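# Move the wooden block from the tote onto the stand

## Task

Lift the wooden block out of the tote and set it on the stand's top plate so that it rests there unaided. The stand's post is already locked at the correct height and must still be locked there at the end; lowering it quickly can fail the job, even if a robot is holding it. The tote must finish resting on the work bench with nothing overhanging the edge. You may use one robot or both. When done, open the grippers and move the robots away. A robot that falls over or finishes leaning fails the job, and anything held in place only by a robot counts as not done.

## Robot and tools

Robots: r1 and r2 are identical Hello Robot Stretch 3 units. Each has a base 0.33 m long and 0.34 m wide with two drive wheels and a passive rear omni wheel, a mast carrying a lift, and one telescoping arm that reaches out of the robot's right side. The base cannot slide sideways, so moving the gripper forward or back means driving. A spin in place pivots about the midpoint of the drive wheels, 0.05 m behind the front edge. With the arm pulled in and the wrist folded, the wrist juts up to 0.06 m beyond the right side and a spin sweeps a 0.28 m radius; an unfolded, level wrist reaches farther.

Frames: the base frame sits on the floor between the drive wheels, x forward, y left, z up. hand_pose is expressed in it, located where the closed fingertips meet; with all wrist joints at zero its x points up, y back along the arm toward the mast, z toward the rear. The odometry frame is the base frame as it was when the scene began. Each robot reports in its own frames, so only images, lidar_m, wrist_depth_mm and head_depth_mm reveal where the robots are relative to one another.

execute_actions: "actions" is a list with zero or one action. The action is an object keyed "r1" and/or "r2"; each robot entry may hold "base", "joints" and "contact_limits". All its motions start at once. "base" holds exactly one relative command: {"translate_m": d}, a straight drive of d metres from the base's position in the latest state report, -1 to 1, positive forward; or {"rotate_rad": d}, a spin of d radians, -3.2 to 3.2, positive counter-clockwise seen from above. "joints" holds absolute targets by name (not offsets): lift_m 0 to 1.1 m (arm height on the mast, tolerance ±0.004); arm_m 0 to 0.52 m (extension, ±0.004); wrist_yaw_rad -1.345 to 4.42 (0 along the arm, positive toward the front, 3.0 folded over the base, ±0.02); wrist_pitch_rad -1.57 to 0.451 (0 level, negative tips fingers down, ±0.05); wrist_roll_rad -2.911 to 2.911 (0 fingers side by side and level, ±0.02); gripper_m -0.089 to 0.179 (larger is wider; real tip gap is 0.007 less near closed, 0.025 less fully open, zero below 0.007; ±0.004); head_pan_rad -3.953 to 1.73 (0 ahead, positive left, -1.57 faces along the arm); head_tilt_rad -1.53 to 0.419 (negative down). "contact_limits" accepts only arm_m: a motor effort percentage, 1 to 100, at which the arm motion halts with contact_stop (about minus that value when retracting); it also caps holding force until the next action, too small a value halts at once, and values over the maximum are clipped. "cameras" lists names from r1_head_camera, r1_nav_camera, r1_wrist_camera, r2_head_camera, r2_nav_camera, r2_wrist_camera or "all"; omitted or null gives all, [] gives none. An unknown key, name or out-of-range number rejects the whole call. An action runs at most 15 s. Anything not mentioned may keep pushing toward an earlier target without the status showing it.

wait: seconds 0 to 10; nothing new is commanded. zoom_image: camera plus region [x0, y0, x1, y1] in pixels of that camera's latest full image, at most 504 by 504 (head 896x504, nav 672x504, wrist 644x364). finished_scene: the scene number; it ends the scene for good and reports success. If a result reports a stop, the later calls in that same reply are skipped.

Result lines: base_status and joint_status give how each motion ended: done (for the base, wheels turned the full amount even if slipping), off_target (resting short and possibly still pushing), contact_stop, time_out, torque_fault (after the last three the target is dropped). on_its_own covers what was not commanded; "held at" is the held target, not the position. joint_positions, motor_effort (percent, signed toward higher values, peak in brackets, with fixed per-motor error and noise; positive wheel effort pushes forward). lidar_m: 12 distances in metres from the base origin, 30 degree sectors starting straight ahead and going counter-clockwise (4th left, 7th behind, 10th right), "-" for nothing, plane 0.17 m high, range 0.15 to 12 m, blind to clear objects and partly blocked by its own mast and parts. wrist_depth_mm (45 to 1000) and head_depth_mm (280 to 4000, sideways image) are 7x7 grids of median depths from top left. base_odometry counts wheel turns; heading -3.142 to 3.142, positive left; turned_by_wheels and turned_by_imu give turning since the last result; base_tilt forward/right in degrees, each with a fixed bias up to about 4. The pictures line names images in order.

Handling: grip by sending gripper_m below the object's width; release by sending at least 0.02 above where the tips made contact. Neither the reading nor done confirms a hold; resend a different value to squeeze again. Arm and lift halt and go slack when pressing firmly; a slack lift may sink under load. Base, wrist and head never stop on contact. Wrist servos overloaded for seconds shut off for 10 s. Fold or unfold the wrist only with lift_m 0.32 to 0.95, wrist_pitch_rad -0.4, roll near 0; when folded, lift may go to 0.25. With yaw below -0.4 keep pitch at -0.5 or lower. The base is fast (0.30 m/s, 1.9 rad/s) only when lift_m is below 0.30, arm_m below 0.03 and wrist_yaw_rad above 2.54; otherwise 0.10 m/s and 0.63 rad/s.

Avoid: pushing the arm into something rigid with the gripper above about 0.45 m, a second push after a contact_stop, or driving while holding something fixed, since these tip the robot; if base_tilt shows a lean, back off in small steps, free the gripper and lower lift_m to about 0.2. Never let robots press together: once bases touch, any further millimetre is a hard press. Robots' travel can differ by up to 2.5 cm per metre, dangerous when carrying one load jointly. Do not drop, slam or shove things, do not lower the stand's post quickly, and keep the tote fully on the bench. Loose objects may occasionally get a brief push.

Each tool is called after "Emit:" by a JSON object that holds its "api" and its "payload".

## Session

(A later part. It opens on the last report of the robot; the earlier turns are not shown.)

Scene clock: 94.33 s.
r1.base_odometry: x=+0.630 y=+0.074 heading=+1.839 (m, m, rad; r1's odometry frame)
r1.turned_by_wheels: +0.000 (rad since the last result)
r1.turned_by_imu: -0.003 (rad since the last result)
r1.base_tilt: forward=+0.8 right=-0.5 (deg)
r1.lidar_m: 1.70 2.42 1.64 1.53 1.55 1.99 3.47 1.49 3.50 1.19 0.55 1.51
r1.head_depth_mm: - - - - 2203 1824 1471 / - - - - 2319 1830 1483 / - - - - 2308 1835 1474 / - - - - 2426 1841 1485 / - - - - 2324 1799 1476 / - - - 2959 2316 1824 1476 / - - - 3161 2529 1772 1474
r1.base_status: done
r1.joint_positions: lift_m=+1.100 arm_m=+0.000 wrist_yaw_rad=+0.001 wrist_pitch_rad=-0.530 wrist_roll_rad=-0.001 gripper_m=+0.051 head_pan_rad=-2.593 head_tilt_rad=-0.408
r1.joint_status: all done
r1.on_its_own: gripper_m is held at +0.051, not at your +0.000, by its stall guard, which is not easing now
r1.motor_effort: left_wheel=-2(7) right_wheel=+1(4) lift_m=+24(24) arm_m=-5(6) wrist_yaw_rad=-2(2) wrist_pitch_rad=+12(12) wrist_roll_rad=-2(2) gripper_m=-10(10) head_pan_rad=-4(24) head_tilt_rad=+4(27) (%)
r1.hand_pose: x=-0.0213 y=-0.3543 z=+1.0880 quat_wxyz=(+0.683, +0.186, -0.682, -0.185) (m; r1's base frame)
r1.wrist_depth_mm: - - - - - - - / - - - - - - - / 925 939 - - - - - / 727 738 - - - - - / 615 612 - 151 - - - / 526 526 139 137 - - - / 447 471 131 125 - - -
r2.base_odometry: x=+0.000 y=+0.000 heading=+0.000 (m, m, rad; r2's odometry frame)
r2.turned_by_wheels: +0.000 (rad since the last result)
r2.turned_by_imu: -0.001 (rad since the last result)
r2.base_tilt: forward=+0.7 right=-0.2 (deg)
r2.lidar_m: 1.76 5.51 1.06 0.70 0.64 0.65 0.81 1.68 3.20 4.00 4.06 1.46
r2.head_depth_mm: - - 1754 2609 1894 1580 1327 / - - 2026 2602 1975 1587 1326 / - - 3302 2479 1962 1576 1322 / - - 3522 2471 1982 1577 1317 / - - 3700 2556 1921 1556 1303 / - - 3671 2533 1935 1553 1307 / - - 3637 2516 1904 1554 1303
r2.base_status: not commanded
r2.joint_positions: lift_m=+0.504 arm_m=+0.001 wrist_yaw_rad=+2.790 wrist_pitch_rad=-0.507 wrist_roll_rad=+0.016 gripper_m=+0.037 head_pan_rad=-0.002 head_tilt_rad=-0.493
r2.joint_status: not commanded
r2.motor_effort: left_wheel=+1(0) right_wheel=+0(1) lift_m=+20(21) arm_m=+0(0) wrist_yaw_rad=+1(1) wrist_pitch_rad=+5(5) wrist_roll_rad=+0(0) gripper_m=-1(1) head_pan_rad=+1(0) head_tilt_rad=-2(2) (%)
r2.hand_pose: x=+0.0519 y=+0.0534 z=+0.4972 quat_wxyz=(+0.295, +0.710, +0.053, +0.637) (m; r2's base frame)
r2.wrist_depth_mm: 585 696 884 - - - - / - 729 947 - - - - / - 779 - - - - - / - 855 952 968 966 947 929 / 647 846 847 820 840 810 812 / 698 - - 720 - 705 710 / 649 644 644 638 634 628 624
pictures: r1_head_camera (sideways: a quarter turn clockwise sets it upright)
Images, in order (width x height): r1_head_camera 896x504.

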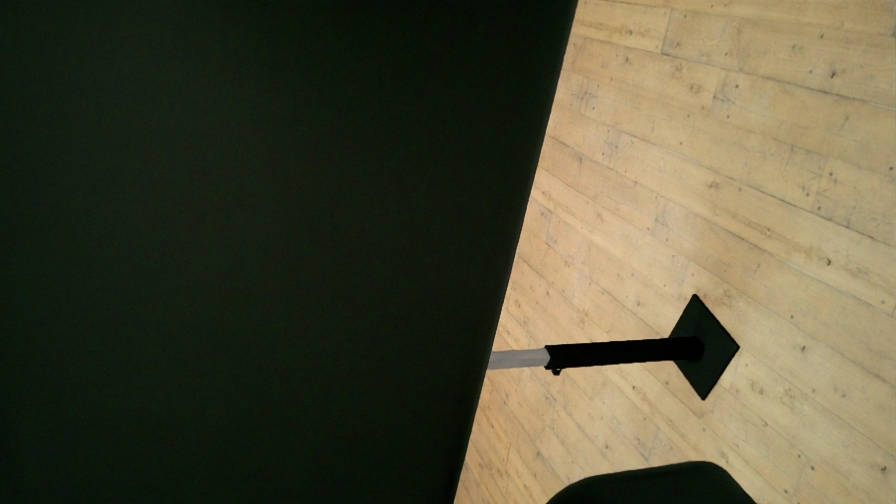

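Emit:
{"api": "execute_actions", "payload": {"actions": [{"r1":{"base":{"rotate_rad":0.28},"joints":{"gripper_m":-0.03}}}], "cameras": []}}

Emit:
{"api": "execute_actions", "payload": {"actions": [{"r1":{"base":{"translate_m":-1.0}}}], "cameras": []}}

Emit:
{"api": "execute_actions", "payload": {"actions": [{"r1":{"base":{"translate_m":-0.34},"joints":{"head_pan_rad":-1.57,"head_tilt_rad":-0.7}}}], "cameras": ["r1_head_camera","r1_wrist_camera"]}}

Scene clock: 105.93 s.
r1.base_odometry: x=+0.630 y=+0.074 heading=+2.119 (m, m, rad; r1's odometry frame)
r1.turned_by_wheels: +0.280 (rad since the last result)
r1.turned_by_imu: +0.282 (rad since the last result)
r1.base_tilt: forward=+0.7 right=-0.5 (deg)
r1.lidar_m: 3.57 1.86 1.54 1.53 1.70 2.71 3.48 1.49 3.29 0.55 1.29 1.71
r1.head_depth_mm: - - - - 2220 1823 1461 / - - - - 2304 1844 1477 / - - - - 2220 1803 1470 / - - - - 2433 1839 1470 / - - - - 2444 1836 1473 / - - - 2981 2401 1840 1474 / - - - 3163 2554 1767 1471
r1.base_status: done
r1.joint_positions: lift_m=+1.100 arm_m=+0.000 wrist_yaw_rad=+0.001 wrist_pitch_rad=-0.530 wrist_roll_rad=-0.001 gripper_m=-0.028 head_pan_rad=-2.593 head_tilt_rad=-0.408
r1.joint_status: all done
r1.motor_effort: left_wheel=-4(8) right_wheel=+2(6) lift_m=+24(24) arm_m=-5(6) wrist_yaw_rad=-2(2) wrist_pitch_rad=+12(12) wrist_roll_rad=-1(1) gripper_m=-41(100) head_pan_rad=-2(2) head_tilt_rad=+3(3) (%)
r1.hand_pose: x=-0.0213 y=-0.3543 z=+1.0880 quat_wxyz=(+0.683, +0.186, -0.682, -0.185) (m; r1's base frame)
r1.wrist_depth_mm: - - - - - - - / - - - - - - - / 848 917 911 - - - - / 728 754 730 - - - - / 611 604 610 148 - - - / 534 519 137 136 - - - / - - 484 125 - - -
r2.base_odometry: x=+0.000 y=+0.000 heading=+0.000 (m, m, rad; r2's odometry frame)
r2.turned_by_wheels: +0.000 (rad since the last result)
r2.turned_by_imu: +0.000 (rad since the last result)
r2.base_tilt: forward=+0.6 right=-0.2 (deg)
r2.lidar_m: 1.77 5.53 1.06 0.70 0.64 0.65 0.81 1.68 3.19 4.02 4.07 1.47
r2.head_depth_mm: - - 1766 2608 1899 1590 1324 / - - 2040 2591 1962 1583 1330 / - - 3307 2436 1941 1584 1316 / - - 3500 2504 1949 1578 1323 / - - 3754 2536 1926 1573 1300 / - - 3698 2508 1929 1561 1300 / - - 3631 2533 1907 1559 1306
r2.base_status: not commanded
r2.joint_positions: lift_m=+0.504 arm_m=+0.001 wrist_yaw_rad=+2.790 wrist_pitch_rad=-0.507 wrist_roll_rad=+0.016 gripper_m=+0.037 head_pan_rad=-0.002 head_tilt_rad=-0.493
r2.joint_status: not commanded
r2.motor_effort: left_wheel=+1(1) right_wheel=-1(1) lift_m=+21(21) arm_m=+0(0) wrist_yaw_rad=+0(1) wrist_pitch_rad=+5(4) wrist_roll_rad=+0(0) gripper_m=+0(1) head_pan_rad=+1(0) head_tilt_rad=-2(2) (%)
r2.hand_pose: x=+0.0519 y=+0.0534 z=+0.4972 quat_wxyz=(+0.295, +0.710, +0.053, +0.637) (m; r2's base frame)
r2.wrist_depth_mm: 589 684 880 - - - - / - 724 934 - - - - / - 762 - - - - - / - 847 947 982 982 937 958 / 647 847 853 838 839 815 797 / 692 - - 722 - 704 700 / 653 635 634 634 633 629 632
pictures: none
No camera images: the call's "cameras" was empty. Leave "cameras" out to get every camera's image.

Scene clock: 117.27 s.
r1.base_odometry: x=+1.151 y=-0.780 heading=+2.119 (m, m, rad; r1's odometry frame)
r1.turned_by_wheels: +0.000 (rad since the last result)
r1.turned_by_imu: -0.004 (rad since the last result)
r1.base_tilt: forward=+0.9 right=-0.5 (deg)
r1.lidar_m: 3.97 2.08 1.71 1.71 1.90 2.49 2.48 2.75 0.68 3.08 1.54 1.23
r1.head_depth_mm: - - - - 2209 1825 1472 / - - - - 2318 1840 1466 / - - - - 2320 1834 1472 / - - - - 2428 1828 1473 / - - - - 2429 1833 1473 / - - - 2963 2442 1834 1470 / - - - 3153 2410 1771 1464
r1.base_status: done
r1.joint_positions: lift_m=+1.100 arm_m=+0.000 wrist_yaw_rad=+0.001 wrist_pitch_rad=-0.530 wrist_roll_rad=-0.001 gripper_m=+0.017 head_pan_rad=-2.593 head_tilt_rad=-0.408
r1.joint_status: not commanded
r1.on_its_own: gripper_m is held at +0.016, not at your -0.030, by its stall guard, which is not easing now
r1.motor_effort: left_wheel=-3(7) right_wheel=+2(3) lift_m=+24(24) arm_m=-5(5) wrist_yaw_rad=-2(1) wrist_pitch_rad=+12(12) wrist_roll_rad=-2(2) gripper_m=-22(40) head_pan_rad=-1(1) head_tilt_rad=+4(3) (%)
r1.hand_pose: x=-0.0213 y=-0.3543 z=+1.0880 quat_wxyz=(+0.683, +0.186, -0.682, -0.185) (m; r1's base frame)
r1.wrist_depth_mm: - - - - - - - / - - - - - - - / - - - - - - - / - - - - - - 437 / - - - 149 - - 485 / - - 138 135 - - - / - - 130 125 - - -
r2.base_odometry: x=+0.000 y=+0.000 heading=+0.000 (m, m, rad; r2's odometry frame)
r2.turned_by_wheels: +0.000 (rad since the last result)
r2.turned_by_imu: -0.001 (rad since the last result)
r2.base_tilt: forward=+0.5 right=-0.1 (deg)
r2.lidar_m: 1.77 5.55 1.06 0.70 0.64 0.65 0.81 1.68 3.21 4.01 4.08 1.46
r2.head_depth_mm: - - 1750 2628 1907 1591 1326 / - - 2026 2606 1968 1581 1331 / - - 3367 2478 1954 1581 1318 / - - 3492 2492 1928 1567 1315 / - - 3745 2543 1938 1563 1311 / - - 3625 2541 1918 1558 1302 / - - 3640 2508 1905 1551 1293
r2.base_status: not commanded
r2.joint_positions: lift_m=+0.504 arm_m=+0.001 wrist_yaw_rad=+2.790 wrist_pitch_rad=-0.507 wrist_roll_rad=+0.016 gripper_m=+0.037 head_pan_rad=-0.002 head_tilt_rad=-0.493
r2.joint_status: not commanded
r2.motor_effort: left_wheel=+1(1) right_wheel=-1(0) lift_m=+21(21) arm_m=+0(1) wrist_yaw_rad=+0(1) wrist_pitch_rad=+5(4) wrist_roll_rad=+1(0) gripper_m=-1(0) head_pan_rad=+1(1) head_tilt_rad=-3(2) (%)
r2.hand_pose: x=+0.0519 y=+0.0534 z=+0.4972 quat_wxyz=(+0.295, +0.710, +0.053, +0.637) (m; r2's base frame)
r2.wrist_depth_mm: 584 683 880 - - - - / - 731 961 - - - - / - 774 - - - - - / - 849 950 978 960 954 945 / 659 843 840 839 813 812 809 / 706 - - 716 - 709 704 / 644 644 648 646 624 627 623
pictures: none
No camera images: the call's "cameras" was empty. Leave "cameras" out to get every camera's image.

Scene clock: 122.00 s.
r1.base_odometry: x=+1.329 y=-1.070 heading=+2.119 (m, m, rad; r1's odometry frame)
r1.turned_by_wheels: +0.000 (rad since the last result)
r1.turned_by_imu: -0.002 (rad since the last result)
r1.base_tilt: forward=+0.8 right=-0.6 (deg)
r1.lidar_m: 4.14 2.16 1.78 1.77 1.96 2.16 2.14 2.37 3.03 0.55 3.35 1.54
r1.head_depth_mm: - - - - - 1434 1234 / - - - - - 1390 1237 / - - - - - 1399 1232 / - - - - 841 1029 1176 / 2657 3011 2781 1988 1659 1430 1229 / 2695 3059 2757 2104 1705 1429 1224 / 2751 3106 2760 2110 1698 1426 1222
r1.base_status: done
r1.joint_positions: lift_m=+1.100 arm_m=+0.000 wrist_yaw_rad=+0.001 wrist_pitch_rad=-0.530 wrist_roll_rad=-0.001 gripper_m=+0.017 head_pan_rad=-1.577 head_tilt_rad=-0.691
r1.joint_status: all done
r1.on_its_own: gripper_m is held at +0.016, not at your -0.030, by its stall guard, which is not easing now
r1.motor_effort: left_wheel=-3(8) right_wheel=+2(2) lift_m=+24(24) arm_m=-6(4) wrist_yaw_rad=-2(2) wrist_pitch_rad=+12(12) wrist_roll_rad=-2(2) gripper_m=-22(22) head_pan_rad=+3(27) head_tilt_rad=-5(29) (%)
r1.hand_pose: x=-0.0213 y=-0.3543 z=+1.0880 quat_wxyz=(+0.683, +0.186, -0.682, -0.185) (m; r1's base frame)
r1.wrist_depth_mm: - - - - - - - / - - - - - - - / - - - - - - - / - - - 435 - - - / - - - 149 - - - / - - 137 135 - - - / - - 131 124 - - -
r2.base_odometry: x=+0.000 y=+0.000 heading=+0.000 (m, m, rad; r2's odometry frame)
r2.turned_by_wheels: +0.000 (rad since the last result)
r2.turned_by_imu: +0.000 (rad since the last result)
r2.base_tilt: forward=+0.6 right=-0.2 (deg)
r2.lidar_m: 1.76 5.54 1.06 0.70 0.64 0.65 0.81 1.68 3.21 4.02 4.07 1.47
r2.head_depth_mm: - - 1757 2633 1907 1596 1325 / - - 2043 2597 1983 1593 1322 / - - 3329 2479 1964 1582 1307 / - - 3542 2458 1965 1560 1320 / - - 3679 2581 1936 1569 1313 / - - 3637 2521 1934 1557 1308 / - - 3684 2554 1915 1543 1309
r2.base_status: not commanded
r2.joint_positions: lift_m=+0.504 arm_m=+0.001 wrist_yaw_rad=+2.790 wrist_pitch_rad=-0.507 wrist_roll_rad=+0.016 gripper_m=+0.037 head_pan_rad=-0.002 head_tilt_rad=-0.493
r2.joint_status: not commanded
r2.motor_effort: left_wheel=+1(1) right_wheel=-1(1) lift_m=+20(21) arm_m=+0(1) wrist_yaw_rad=+0(0) wrist_pitch_rad=+4(4) wrist_roll_rad=+0(1) gripper_m=+0(0) head_pan_rad=-1(1) head_tilt_rad=-2(3) (%)
r2.hand_pose: x=+0.0519 y=+0.0534 z=+0.4972 quat_wxyz=(+0.295, +0.710, +0.053, +0.637) (m; r2's base frame)
r2.wrist_depth_mm: 582 680 889 - - - - / - 725 936 - - - - / - 770 992 - - - - / - 846 952 971 964 958 948 / 660 863 843 821 841 794 804 / 694 - - 719 - 703 704 / 650 635 635 641 624 629 625
pictures: r1_head_camera (sideways: a quarter turn clockwise sets it upright), r1_wrist_camera
Images, in order (width x height): r1_head_camera 896x504, r1_wrist_camera 644x364.

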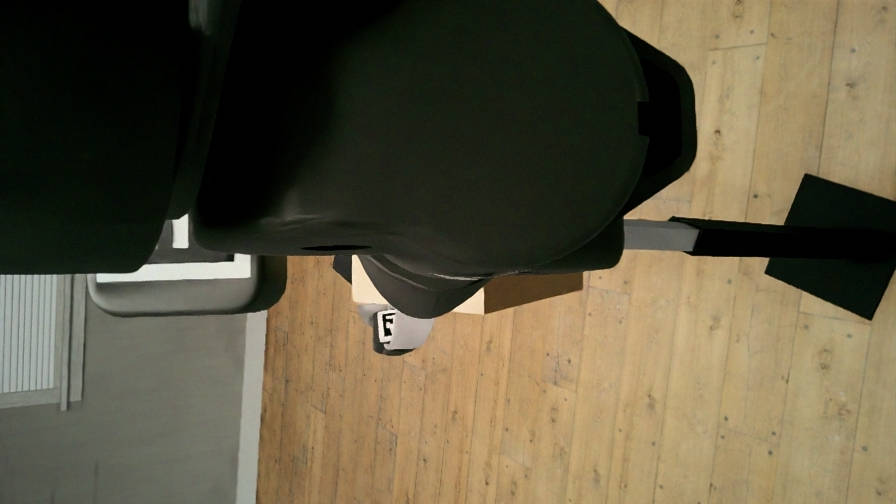

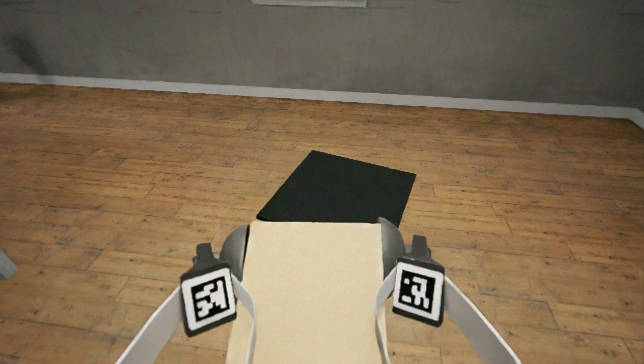

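Emit:
{"api": "execute_actions", "payload": {"actions": [{"r1":{"base":{"translate_m":-0.015},"joints":{"arm_m":0.24},"contact_limits":{"arm_m":15}}}], "cameras": ["r1_head_camera","r1_wrist_camera"]}}

Scene clock: 131.87 s.
r1.base_odometry: x=+1.336 y=-1.083 heading=+2.119 (m, m, rad; r1's odometry frame)
r1.turned_by_wheels: +0.000 (rad since the last result)
r1.turned_by_imu: -0.001 (rad since the last result)
r1.base_tilt: forward=+0.8 right=-0.5 (deg)
r1.lidar_m: 4.13 2.16 1.78 1.77 1.96 2.15 2.13 2.36 3.04 0.55 3.33 1.56
r1.head_depth_mm: 2537 2879 2838 2129 1710 1435 1234 / - 2920 2821 2125 1720 1426 1232 / - 2929 2812 1928 1713 1438 1234 / - - 566 661 1623 1029 1173 / 2675 2953 2652 1970 1703 1427 1230 / 2688 3026 2774 2107 1696 1419 1227 / 2733 3063 2790 2110 1693 1427 1220
r1.base_status: done
r1.joint_positions: lift_m=+1.100 arm_m=+0.240 wrist_yaw_rad=+0.001 wrist_pitch_rad=-0.530 wrist_roll_rad=-0.001 gripper_m=+0.017 head_pan_rad=-1.577 head_tilt_rad=-0.691
r1.joint_status: all done
r1.on_its_own: gripper_m is held at +0.016, not at your -0.030, by its stall guard, which is not easing now
r1.motor_effort: left_wheel=-3(7) right_wheel=+2(4) lift_m=+24(24) arm_m=+6(4) wrist_yaw_rad=-1(2) wrist_pitch_rad=+12(12) wrist_roll_rad=-1(2) gripper_m=-21(21) head_pan_rad=+3(1) head_tilt_rad=-6(5) (%)
r1.contact_limits: arm_m 15 (drawing in: default 27, maximum 44; extending or still: default 38, maximum 61)
r1.hand_pose: x=-0.0214 y=-0.5934 z=+1.0880 quat_wxyz=(+0.683, +0.186, -0.682, -0.185) (m; r1's base frame)
r1.wrist_depth_mm: - - - - - - - / - - - - - - - / - - - - - - - / - - - - - - - / - - - 148 - - - / - - 137 135 - - - / - - 130 124 265 - -
r2.base_odometry: x=+0.000 y=+0.000 heading=+0.000 (m, m, rad; r2's odometry frame)
r2.turned_by_wheels: +0.000 (rad since the last result)
r2.turned_by_imu: -0.001 (rad since the last result)
r2.base_tilt: forward=+0.7 right=-0.1 (deg)
r2.lidar_m: 1.76 5.54 1.06 0.70 0.64 0.65 0.81 1.68 3.21 4.01 4.08 1.47
r2.head_depth_mm: - - 1755 2666 1911 1590 1335 / - - 2044 2574 1977 1588 1326 / - - 3315 2447 1974 1581 1316 / - - 3482 2468 1946 1584 1307 / - - 3739 2560 1931 1562 1306 / - - 3713 2557 1914 1556 1307 / - - 3641 2497 1927 1544 1302
r2.base_status: not commanded
r2.joint_positions: lift_m=+0.504 arm_m=+0.001 wrist_yaw_rad=+2.790 wrist_pitch_rad=-0.507 wrist_roll_rad=+0.016 gripper_m=+0.037 head_pan_rad=-0.002 head_tilt_rad=-0.493
r2.joint_status: not commanded
r2.motor_effort: left_wheel=+1(1) right_wheel=-1(1) lift_m=+20(21) arm_m=+0(1) wrist_yaw_rad=+0(1) wrist_pitch_rad=+4(5) wrist_roll_rad=+0(0) gripper_m=+0(1) head_pan_rad=+1(1) head_tilt_rad=-2(2) (%)
r2.hand_pose: x=+0.0519 y=+0.0534 z=+0.4972 quat_wxyz=(+0.295, +0.710, +0.053, +0.637) (m; r2's base frame)
r2.wrist_depth_mm: 584 687 891 - - - - / - 717 935 - - - - / - 764 - - - - - / - 840 954 977 973 937 956 / 650 845 833 825 831 821 801 / 697 - - 710 - 703 699 / 657 641 647 629 637 631 619
pictures: r1_head_camera (sideways: a quarter turn clockwise sets it upright), r1_wrist_camera
Images, in order (width x height): r1_head_camera 896x504, r1_wrist_camera 644x364.

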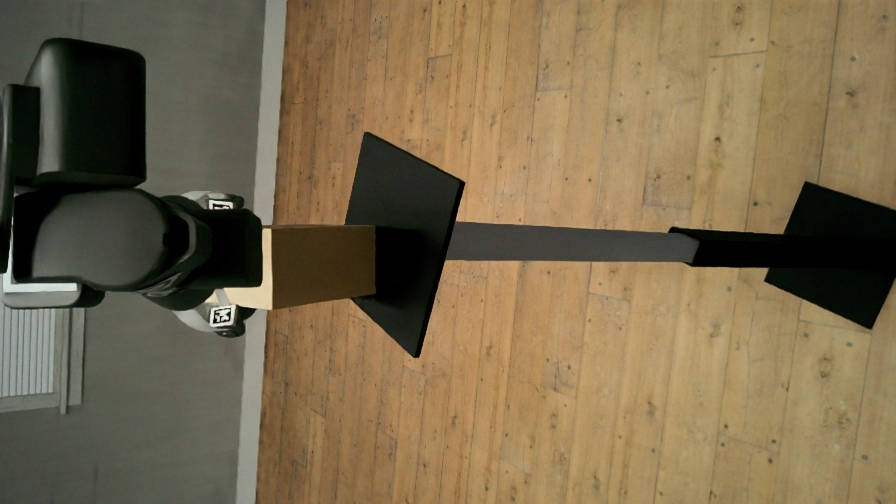

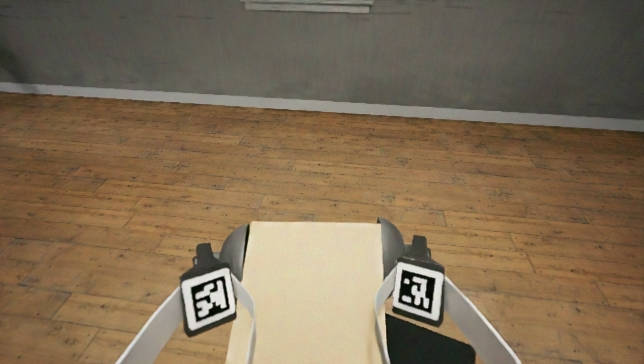

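Emit:
{"api": "execute_actions", "payload": {"actions": [{"r1":{"base":{"translate_m":-0.02}}}], "cameras": []}}

Emit:
{"api": "execute_actions", "payload": {"actions": [{"r1":{"joints":{"lift_m":1.03}}}], "cameras": ["r1_head_camera"]}}

Scene clock: 137.97 s.
r1.base_odometry: x=+1.347 y=-1.100 heading=+2.119 (m, m, rad; r1's odometry frame)
r1.turned_by_wheels: +0.000 (rad since the last result)
r1.turned_by_imu: -0.001 (rad since the last result)
r1.base_tilt: forward=+0.9 right=-0.5 (deg)
r1.lidar_m: 4.12 2.16 1.78 1.77 1.97 2.12 2.12 2.34 3.03 0.55 3.34 1.57
r1.head_depth_mm: 2541 2837 2836 2140 1716 1435 1235 / - 2940 2808 2137 1717 1435 1235 / - 2903 2812 1994 1710 1431 1229 / - - 566 625 1617 1027 1194 / 2651 2947 2663 1925 1699 1429 1226 / 2671 3056 2786 2117 1690 1426 1230 / 2746 3061 2733 2098 1697 1427 1218
r1.base_status: done
r1.joint_positions: lift_m=+1.100 arm_m=+0.240 wrist_yaw_rad=+0.001 wrist_pitch_rad=-0.530 wrist_roll_rad=-0.001 gripper_m=+0.017 head_pan_rad=-1.577 head_tilt_rad=-0.691
r1.joint_status: not commanded
r1.on_its_own: gripper_m is held at +0.016, not at your -0.030, by its stall guard, which is not easing now
r1.motor_effort: left_wheel=-2(7) right_wheel=+2(3) lift_m=+24(24) arm_m=+6(6) wrist_yaw_rad=-1(1) wrist_pitch_rad=+12(12) wrist_roll_rad=-2(2) gripper_m=-22(21) head_pan_rad=+2(3) head_tilt_rad=-5(5) (%)
r1.hand_pose: x=-0.0214 y=-0.5934 z=+1.0880 quat_wxyz=(+0.683, +0.186, -0.682, -0.185) (m; r1's base frame)
r1.wrist_depth_mm: - - - - - - - / - - - - - - - / - - - - - - - / - - - - - - - / - - - 149 - - - / - - 137 135 - - - / - - 130 124 272 - -
r2.base_odometry: x=+0.000 y=+0.000 heading=+0.000 (m, m, rad; r2's odometry frame)
r2.turned_by_wheels: +0.000 (rad since the last result)
r2.turned_by_imu: +0.000 (rad since the last result)
r2.base_tilt: forward=+0.6 right=-0.3 (deg)
r2.lidar_m: 1.77 5.54 1.06 0.70 0.64 0.65 0.81 1.68 3.20 4.00 4.07 1.47
r2.head_depth_mm: - - 1756 2617 1906 1599 1333 / - - 2042 2609 1975 1588 1322 / - - 3300 2498 1972 1579 1308 / - - 3422 2454 1952 1574 1318 / - - 3723 2538 1952 1567 1307 / - - 3687 2550 1943 1554 1301 / - - 3618 2536 1904 1551 1303
r2.base_status: not commanded
r2.joint_positions: lift_m=+0.504 arm_m=+0.001 wrist_yaw_rad=+2.790 wrist_pitch_rad=-0.507 wrist_roll_rad=+0.016 gripper_m=+0.037 head_pan_rad=-0.002 head_tilt_rad=-0.493
r2.joint_status: not commanded
r2.motor_effort: left_wheel=+1(1) right_wheel=-1(1) lift_m=+20(20) arm_m=+0(0) wrist_yaw_rad=+0(1) wrist_pitch_rad=+5(5) wrist_roll_rad=+0(0) gripper_m=+0(1) head_pan_rad=+1(0) head_tilt_rad=-2(2) (%)
r2.hand_pose: x=+0.0519 y=+0.0534 z=+0.4972 quat_wxyz=(+0.295, +0.710, +0.053, +0.637) (m; r2's base frame)
r2.wrist_depth_mm: 588 682 890 - - - - / - 719 965 - - - - / - 769 - - - - - / - 844 964 982 972 953 946 / 655 865 850 837 834 800 812 / 695 - - 725 - 709 704 / 654 636 637 640 627 624 630
pictures: none
No camera images: the call's "cameras" was empty. Leave "cameras" out to get every camera's image.

Scene clock: 140.13 s.
r1.base_odometry: x=+1.347 y=-1.100 heading=+2.119 (m, m, rad; r1's odometry frame)
r1.turned_by_wheels: +0.000 (rad since the last result)
r1.turned_by_imu: -0.001 (rad since the last result)
r1.base_tilt: forward=+0.8 right=-0.5 (deg)
r1.lidar_m: 4.17 2.16 1.78 1.77 1.97 2.11 2.11 2.34 3.03 0.55 3.35 1.57
r1.head_depth_mm: - 2862 2818 2141 1718 1436 1231 / 2693 - 2842 2133 1705 1436 1234 / - - 2804 1994 1705 1437 1235 / - - 584 619 1622 1022 1193 / 2633 2987 2655 1921 1697 1429 1229 / 2680 3027 2789 2117 1705 1423 1221 / 2746 3047 2746 2096 1699 1420 1225
r1.base_status: not commanded
r1.joint_positions: lift_m=+1.054 arm_m=+0.240 wrist_yaw_rad=-0.007 wrist_pitch_rad=-0.440 wrist_roll_rad=+0.003 gripper_m=+0.020 head_pan_rad=-1.577 head_tilt_rad=-0.692
r1.joint_status: lift_m contact_stop (moved -0.045 of -0.070)
r1.on_its_own: gripper_m is held at +0.019, not at your -0.030, by its stall guard, which is not easing now; lift_m is slack since a contact_stop, until your next command for it (your +1.030 is given up); wrist_pitch_rad is at rest, and its effort (-23) is outside its rest range (-20 to +32)
r1.motor_effort: left_wheel=-5(6) right_wheel=+6(6) lift_m=+18(22) arm_m=+4(6) wrist_yaw_rad=+9(10) wrist_pitch_rad=-23(29) wrist_roll_rad=-4(5) gripper_m=-21(22) head_pan_rad=+3(2) head_tilt_rad=-4(5) (%)
r1.hand_pose: x=-0.0231 y=-0.6061 z=+1.0620 quat_wxyz=(+0.689, +0.152, -0.691, -0.157) (m; r1's base frame)
r1.wrist_depth_mm: - - - - - - - / - - - - - - - / - - - - - - - / - - - - - - - / - - - 151 - - - / - - 135 133 - - - / - - 124 118 - - -
r2.base_odometry: x=+0.000 y=+0.000 heading=+0.000 (m, m, rad; r2's odometry frame)
r2.turned_by_wheels: +0.000 (rad since the last result)
r2.turned_by_imu: +0.000 (rad since the last result)
r2.base_tilt: forward=+0.6 right=-0.2 (deg)
r2.lidar_m: 1.77 5.56 1.06 0.70 0.64 0.65 0.81 1.68 3.20 4.01 4.07 1.46
r2.head_depth_mm: - - 1762 2618 1887 1590 1331 / - - 2022 2607 1986 1587 1316 / - - 3334 2465 1970 1582 1322 / - - 3488 2487 1957 1566 1307 / - - 3746 2554 1964 1555 1311 / - - 3624 2524 1930 1549 1304 / - - 3580 2496 1935 1560 1304
r2.base_status: not commanded
r2.joint_positions: lift_m=+0.504 arm_m=+0.001 wrist_yaw_rad=+2.790 wrist_pitch_rad=-0.507 wrist_roll_rad=+0.016 gripper_m=+0.037 head_pan_rad=-0.002 head_tilt_rad=-0.493
r2.joint_status: not commanded
r2.motor_effort: left_wheel=+1(0) right_wheel=-1(1) lift_m=+20(21) arm_m=+0(1) wrist_yaw_rad=+0(0) wrist_pitch_rad=+5(4) wrist_roll_rad=+0(0) gripper_m=-1(1) head_pan_rad=+1(0) head_tilt_rad=-2(2) (%)
r2.hand_pose: x=+0.0519 y=+0.0534 z=+0.4972 quat_wxyz=(+0.295, +0.710, +0.053, +0.637) (m; r2's base frame)
r2.wrist_depth_mm: 583 683 877 - - - - / - 726 935 - - - - / - 763 - - - - - / - 837 944 991 951 959 945 / 660 843 842 833 856 804 806 / 691 - - 718 - 716 711 / 652 638 640 637 630 625 622
pictures: r1_head_camera (sideways: a quarter turn clockwise sets it upright)
Images, in order (width x height): r1_head_camera 896x504.

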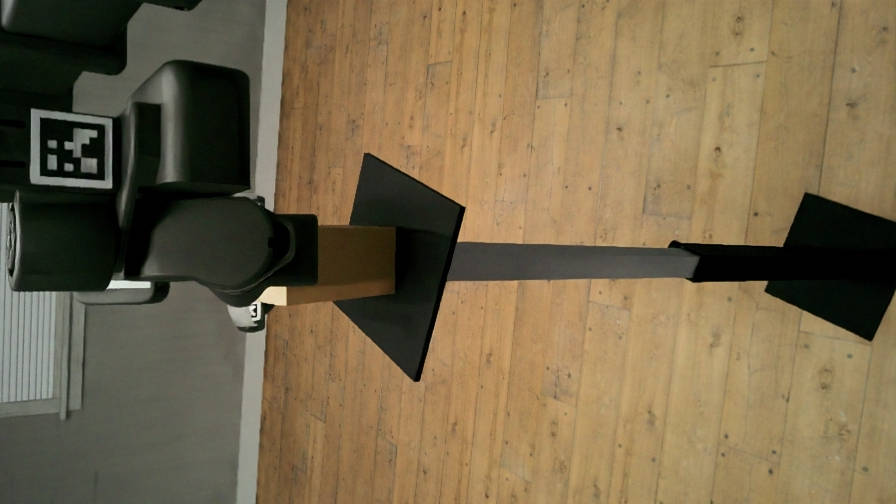

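Emit:
{"api": "execute_actions", "payload": {"actions": [{"r1":{"joints":{"gripper_m":0.15,"lift_m":1.065}}}], "cameras": []}}

Emit:
{"api": "execute_actions", "payload": {"actions": [{"r1":{"joints":{"lift_m":1.1,"arm_m":0.0}}}], "cameras": ["r1_head_camera","r2_head_camera"]}}

Scene clock: 146.67 s.
r1.base_odometry: x=+1.347 y=-1.100 heading=+2.119 (m, m, rad; r1's odometry frame)
r1.turned_by_wheels: +0.000 (rad since the last result)
r1.turned_by_imu: -0.001 (rad since the last result)
r1.base_tilt: forward=+0.9 right=-0.6 (deg)
r1.lidar_m: 4.16 2.17 1.78 1.77 1.97 2.13 2.11 2.34 3.03 0.55 3.35 1.57
r1.head_depth_mm: 2682 2858 2812 2121 1711 1435 1230 / 2627 - 2797 2118 1716 1434 1226 / - - 2808 1995 1709 1432 1226 / - - 594 625 1625 1025 1193 / 2650 2969 2653 1922 1698 1432 1227 / 2686 3038 2767 2121 1698 1428 1222 / 2734 3089 2765 2110 1683 1422 1223
r1.base_status: not commanded
r1.joint_positions: lift_m=+1.065 arm_m=+0.240 wrist_yaw_rad=-0.002 wrist_pitch_rad=-0.510 wrist_roll_rad=+0.001 gripper_m=+0.150 head_pan_rad=-1.577 head_tilt_rad=-0.692
r1.joint_status: all done
r1.motor_effort: left_wheel=-2(5) right_wheel=+2(6) lift_m=+21(20) arm_m=+5(5) wrist_yaw_rad=+3(9) wrist_pitch_rad=+4(23) wrist_roll_rad=-3(4) gripper_m=-1(83) head_pan_rad=+2(3) head_tilt_rad=-5(5) (%)
r1.hand_pose: x=-0.0220 y=-0.5966 z=+1.0574 quat_wxyz=(+0.684, +0.178, -0.684, -0.179) (m; r1's base frame)
r1.wrist_depth_mm: - - - - - - - / - - - - - - - / - - - - - - - / - - - - - - - / - - - 161 - - - / - - - 137 - - - / - - 241 134 240 - -
r2.base_odometry: x=+0.000 y=+0.000 heading=+0.000 (m, m, rad; r2's odometry frame)
r2.turned_by_wheels: +0.000 (rad since the last result)
r2.turned_by_imu: -0.001 (rad since the last result)
r2.base_tilt: forward=+0.5 right=-0.3 (deg)
r2.lidar_m: 1.76 4.97 1.06 0.70 0.64 0.65 0.81 1.69 3.20 4.01 4.08 1.47
r2.head_depth_mm: - - 1746 2594 1906 1583 1339 / - - 2026 2621 1999 1595 1330 / - - 3290 2424 1960 1589 1314 / - - 3486 2427 1935 1579 1317 / - - 3693 2524 1936 1572 1314 / - - 3693 2524 1938 1549 1307 / - - 3641 2534 1908 1557 1302
r2.base_status: not commanded
r2.joint_positions: lift_m=+0.504 arm_m=+0.001 wrist_yaw_rad=+2.790 wrist_pitch_rad=-0.507 wrist_roll_rad=+0.016 gripper_m=+0.037 head_pan_rad=-0.002 head_tilt_rad=-0.493
r2.joint_status: not commanded
r2.motor_effort: left_wheel=+1(0) right_wheel=-1(1) lift_m=+20(21) arm_m=+0(0) wrist_yaw_rad=+0(1) wrist_pitch_rad=+5(5) wrist_roll_rad=+0(0) gripper_m=+0(0) head_pan_rad=+0(0) head_tilt_rad=-2(2) (%)
r2.hand_pose: x=+0.0519 y=+0.0534 z=+0.4972 quat_wxyz=(+0.295, +0.710, +0.053, +0.637) (m; r2's base frame)
r2.wrist_depth_mm: 589 682 888 - - - - / - 728 940 - - - - / - 776 - - - - - / - 839 947 990 958 961 959 / 656 848 851 820 839 801 807 / 709 - - 716 - 704 693 / 653 644 642 631 622 632 624
pictures: none
No camera images: the call's "cameras" was empty. Leave "cameras" out to get every camera's image.

Scene clock: 149.67 s.
r1.base_odometry: x=+1.347 y=-1.100 heading=+2.119 (m, m, rad; r1's odometry frame)
r1.turned_by_wheels: +0.000 (rad since the last result)
r1.turned_by_imu: +0.000 (rad since the last result)
r1.base_tilt: forward=+0.8 right=-0.4 (deg)
r1.lidar_m: 4.15 2.17 1.79 1.78 1.97 2.12 2.11 2.34 3.03 0.55 3.35 1.57
r1.head_depth_mm: - - - - - 1440 1233 / - - - - - 1391 1236 / - - - - - 1396 1237 / - - 575 - 1597 1025 1192 / 2648 3011 2658 1983 1699 1424 1223 / 2688 3015 2901 2041 1703 1428 1225 / 2739 3081 2742 2101 1695 1424 1220
r1.base_status: not commanded
r1.joint_positions: lift_m=+1.100 arm_m=+0.000 wrist_yaw_rad=-0.001 wrist_pitch_rad=-0.511 wrist_roll_rad=+0.000 gripper_m=+0.150 head_pan_rad=-1.577 head_tilt_rad=-0.692
r1.joint_status: all done
r1.motor_effort: left_wheel=-2(2) right_wheel=+1(2) lift_m=+23(24) arm_m=-5(5) wrist_yaw_rad=+0(2) wrist_pitch_rad=+4(4) wrist_roll_rad=-2(3) gripper_m=-2(1) head_pan_rad=+3(3) head_tilt_rad=-5(5) (%)
r1.hand_pose: x=-0.0217 y=-0.3572 z=+1.0921 quat_wxyz=(+0.684, +0.178, -0.684, -0.179) (m; r1's base frame)
r1.wrist_depth_mm: - - - - - - - / - - - - - - - / - - - 368 - - - / - - - 414 - - - / - - - 371 - - - / - - - - - - - / - - - - - - -
r2.base_odometry: x=+0.000 y=+0.000 heading=+0.000 (m, m, rad; r2's odometry frame)
r2.turned_by_wheels: +0.000 (rad since the last result)
r2.turned_by_imu: +0.000 (rad since the last result)
r2.base_tilt: forward=+0.5 right=-0.2 (deg)
r2.lidar_m: 1.76 5.54 1.07 0.70 0.64 0.65 0.81 1.69 3.21 4.04 4.09 1.46
r2.head_depth_mm: - - 1751 2616 1908 1593 1331 / - - 2046 2565 1981 1580 1323 / - - 3367 2446 1967 1588 1316 / - - 3520 2483 1938 1568 1321 / - - 3755 2535 1935 1562 1313 / - - 3636 2499 1919 1555 1304 / - - 3698 2508 1920 1549 1302
r2.base_status: not commanded
r2.joint_positions: lift_m=+0.504 arm_m=+0.001 wrist_yaw_rad=+2.790 wrist_pitch_rad=-0.507 wrist_roll_rad=+0.016 gripper_m=+0.037 head_pan_rad=-0.002 head_tilt_rad=-0.493
r2.joint_status: not commanded
r2.motor_effort: left_wheel=+1(1) right_wheel=-1(0) lift_m=+21(21) arm_m=+1(0) wrist_yaw_rad=+1(1) wrist_pitch_rad=+5(5) wrist_roll_rad=+0(0) gripper_m=+0(1) head_pan_rad=+0(1) head_tilt_rad=-3(2) (%)
r2.hand_pose: x=+0.0519 y=+0.0534 z=+0.4972 quat_wxyz=(+0.295, +0.710, +0.053, +0.637) (m; r2's base frame)
r2.wrist_depth_mm: 591 691 881 - - - - / - 732 953 - - - - / - 767 - - - - - / - 857 956 978 976 949 933 / 647 839 843 835 836 817 801 / 701 - - 714 - 703 710 / 644 641 637 637 631 629 625
pictures: r1_head_camera (sideways: a quarter turn clockwise sets it upright), r2_head_camera (sideways: a quarter turn clockwise sets it upright)
Images, in order (width x height): r1_head_camera 896x504, r2_head_camera 896x504.

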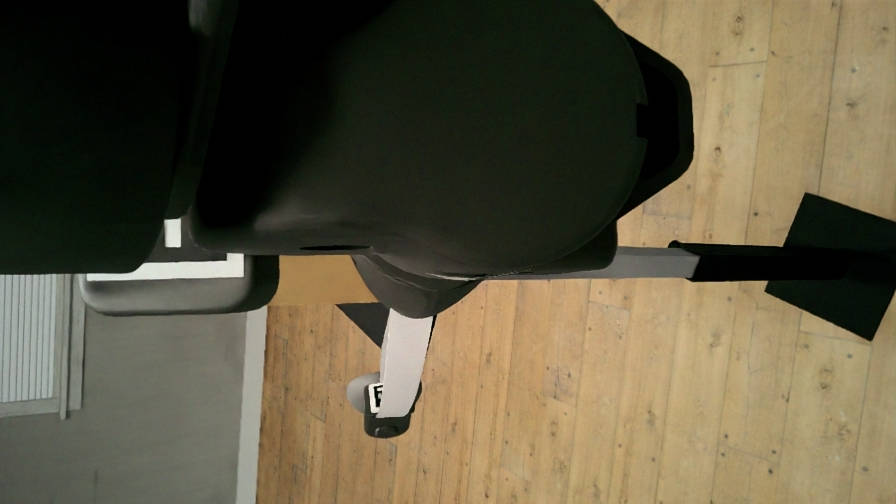

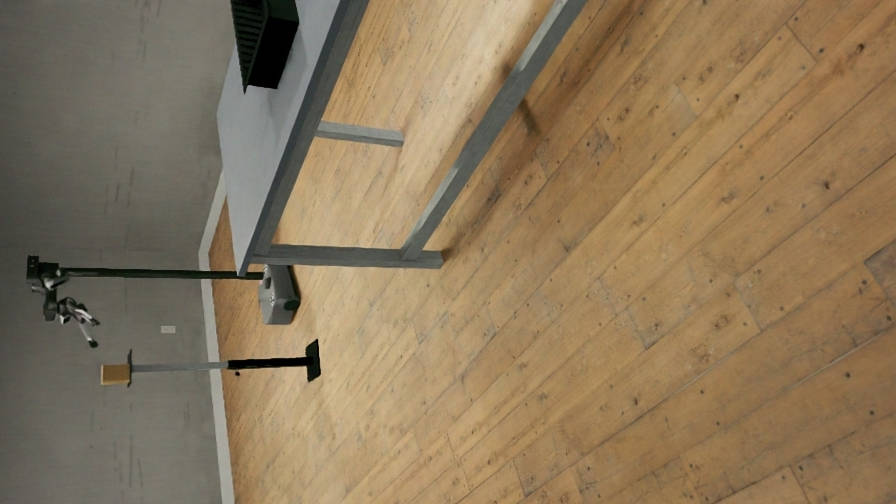

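Emit:
{"api": "finished_scene", "payload": {"scene": 2}}

The scene is finished: the task was done.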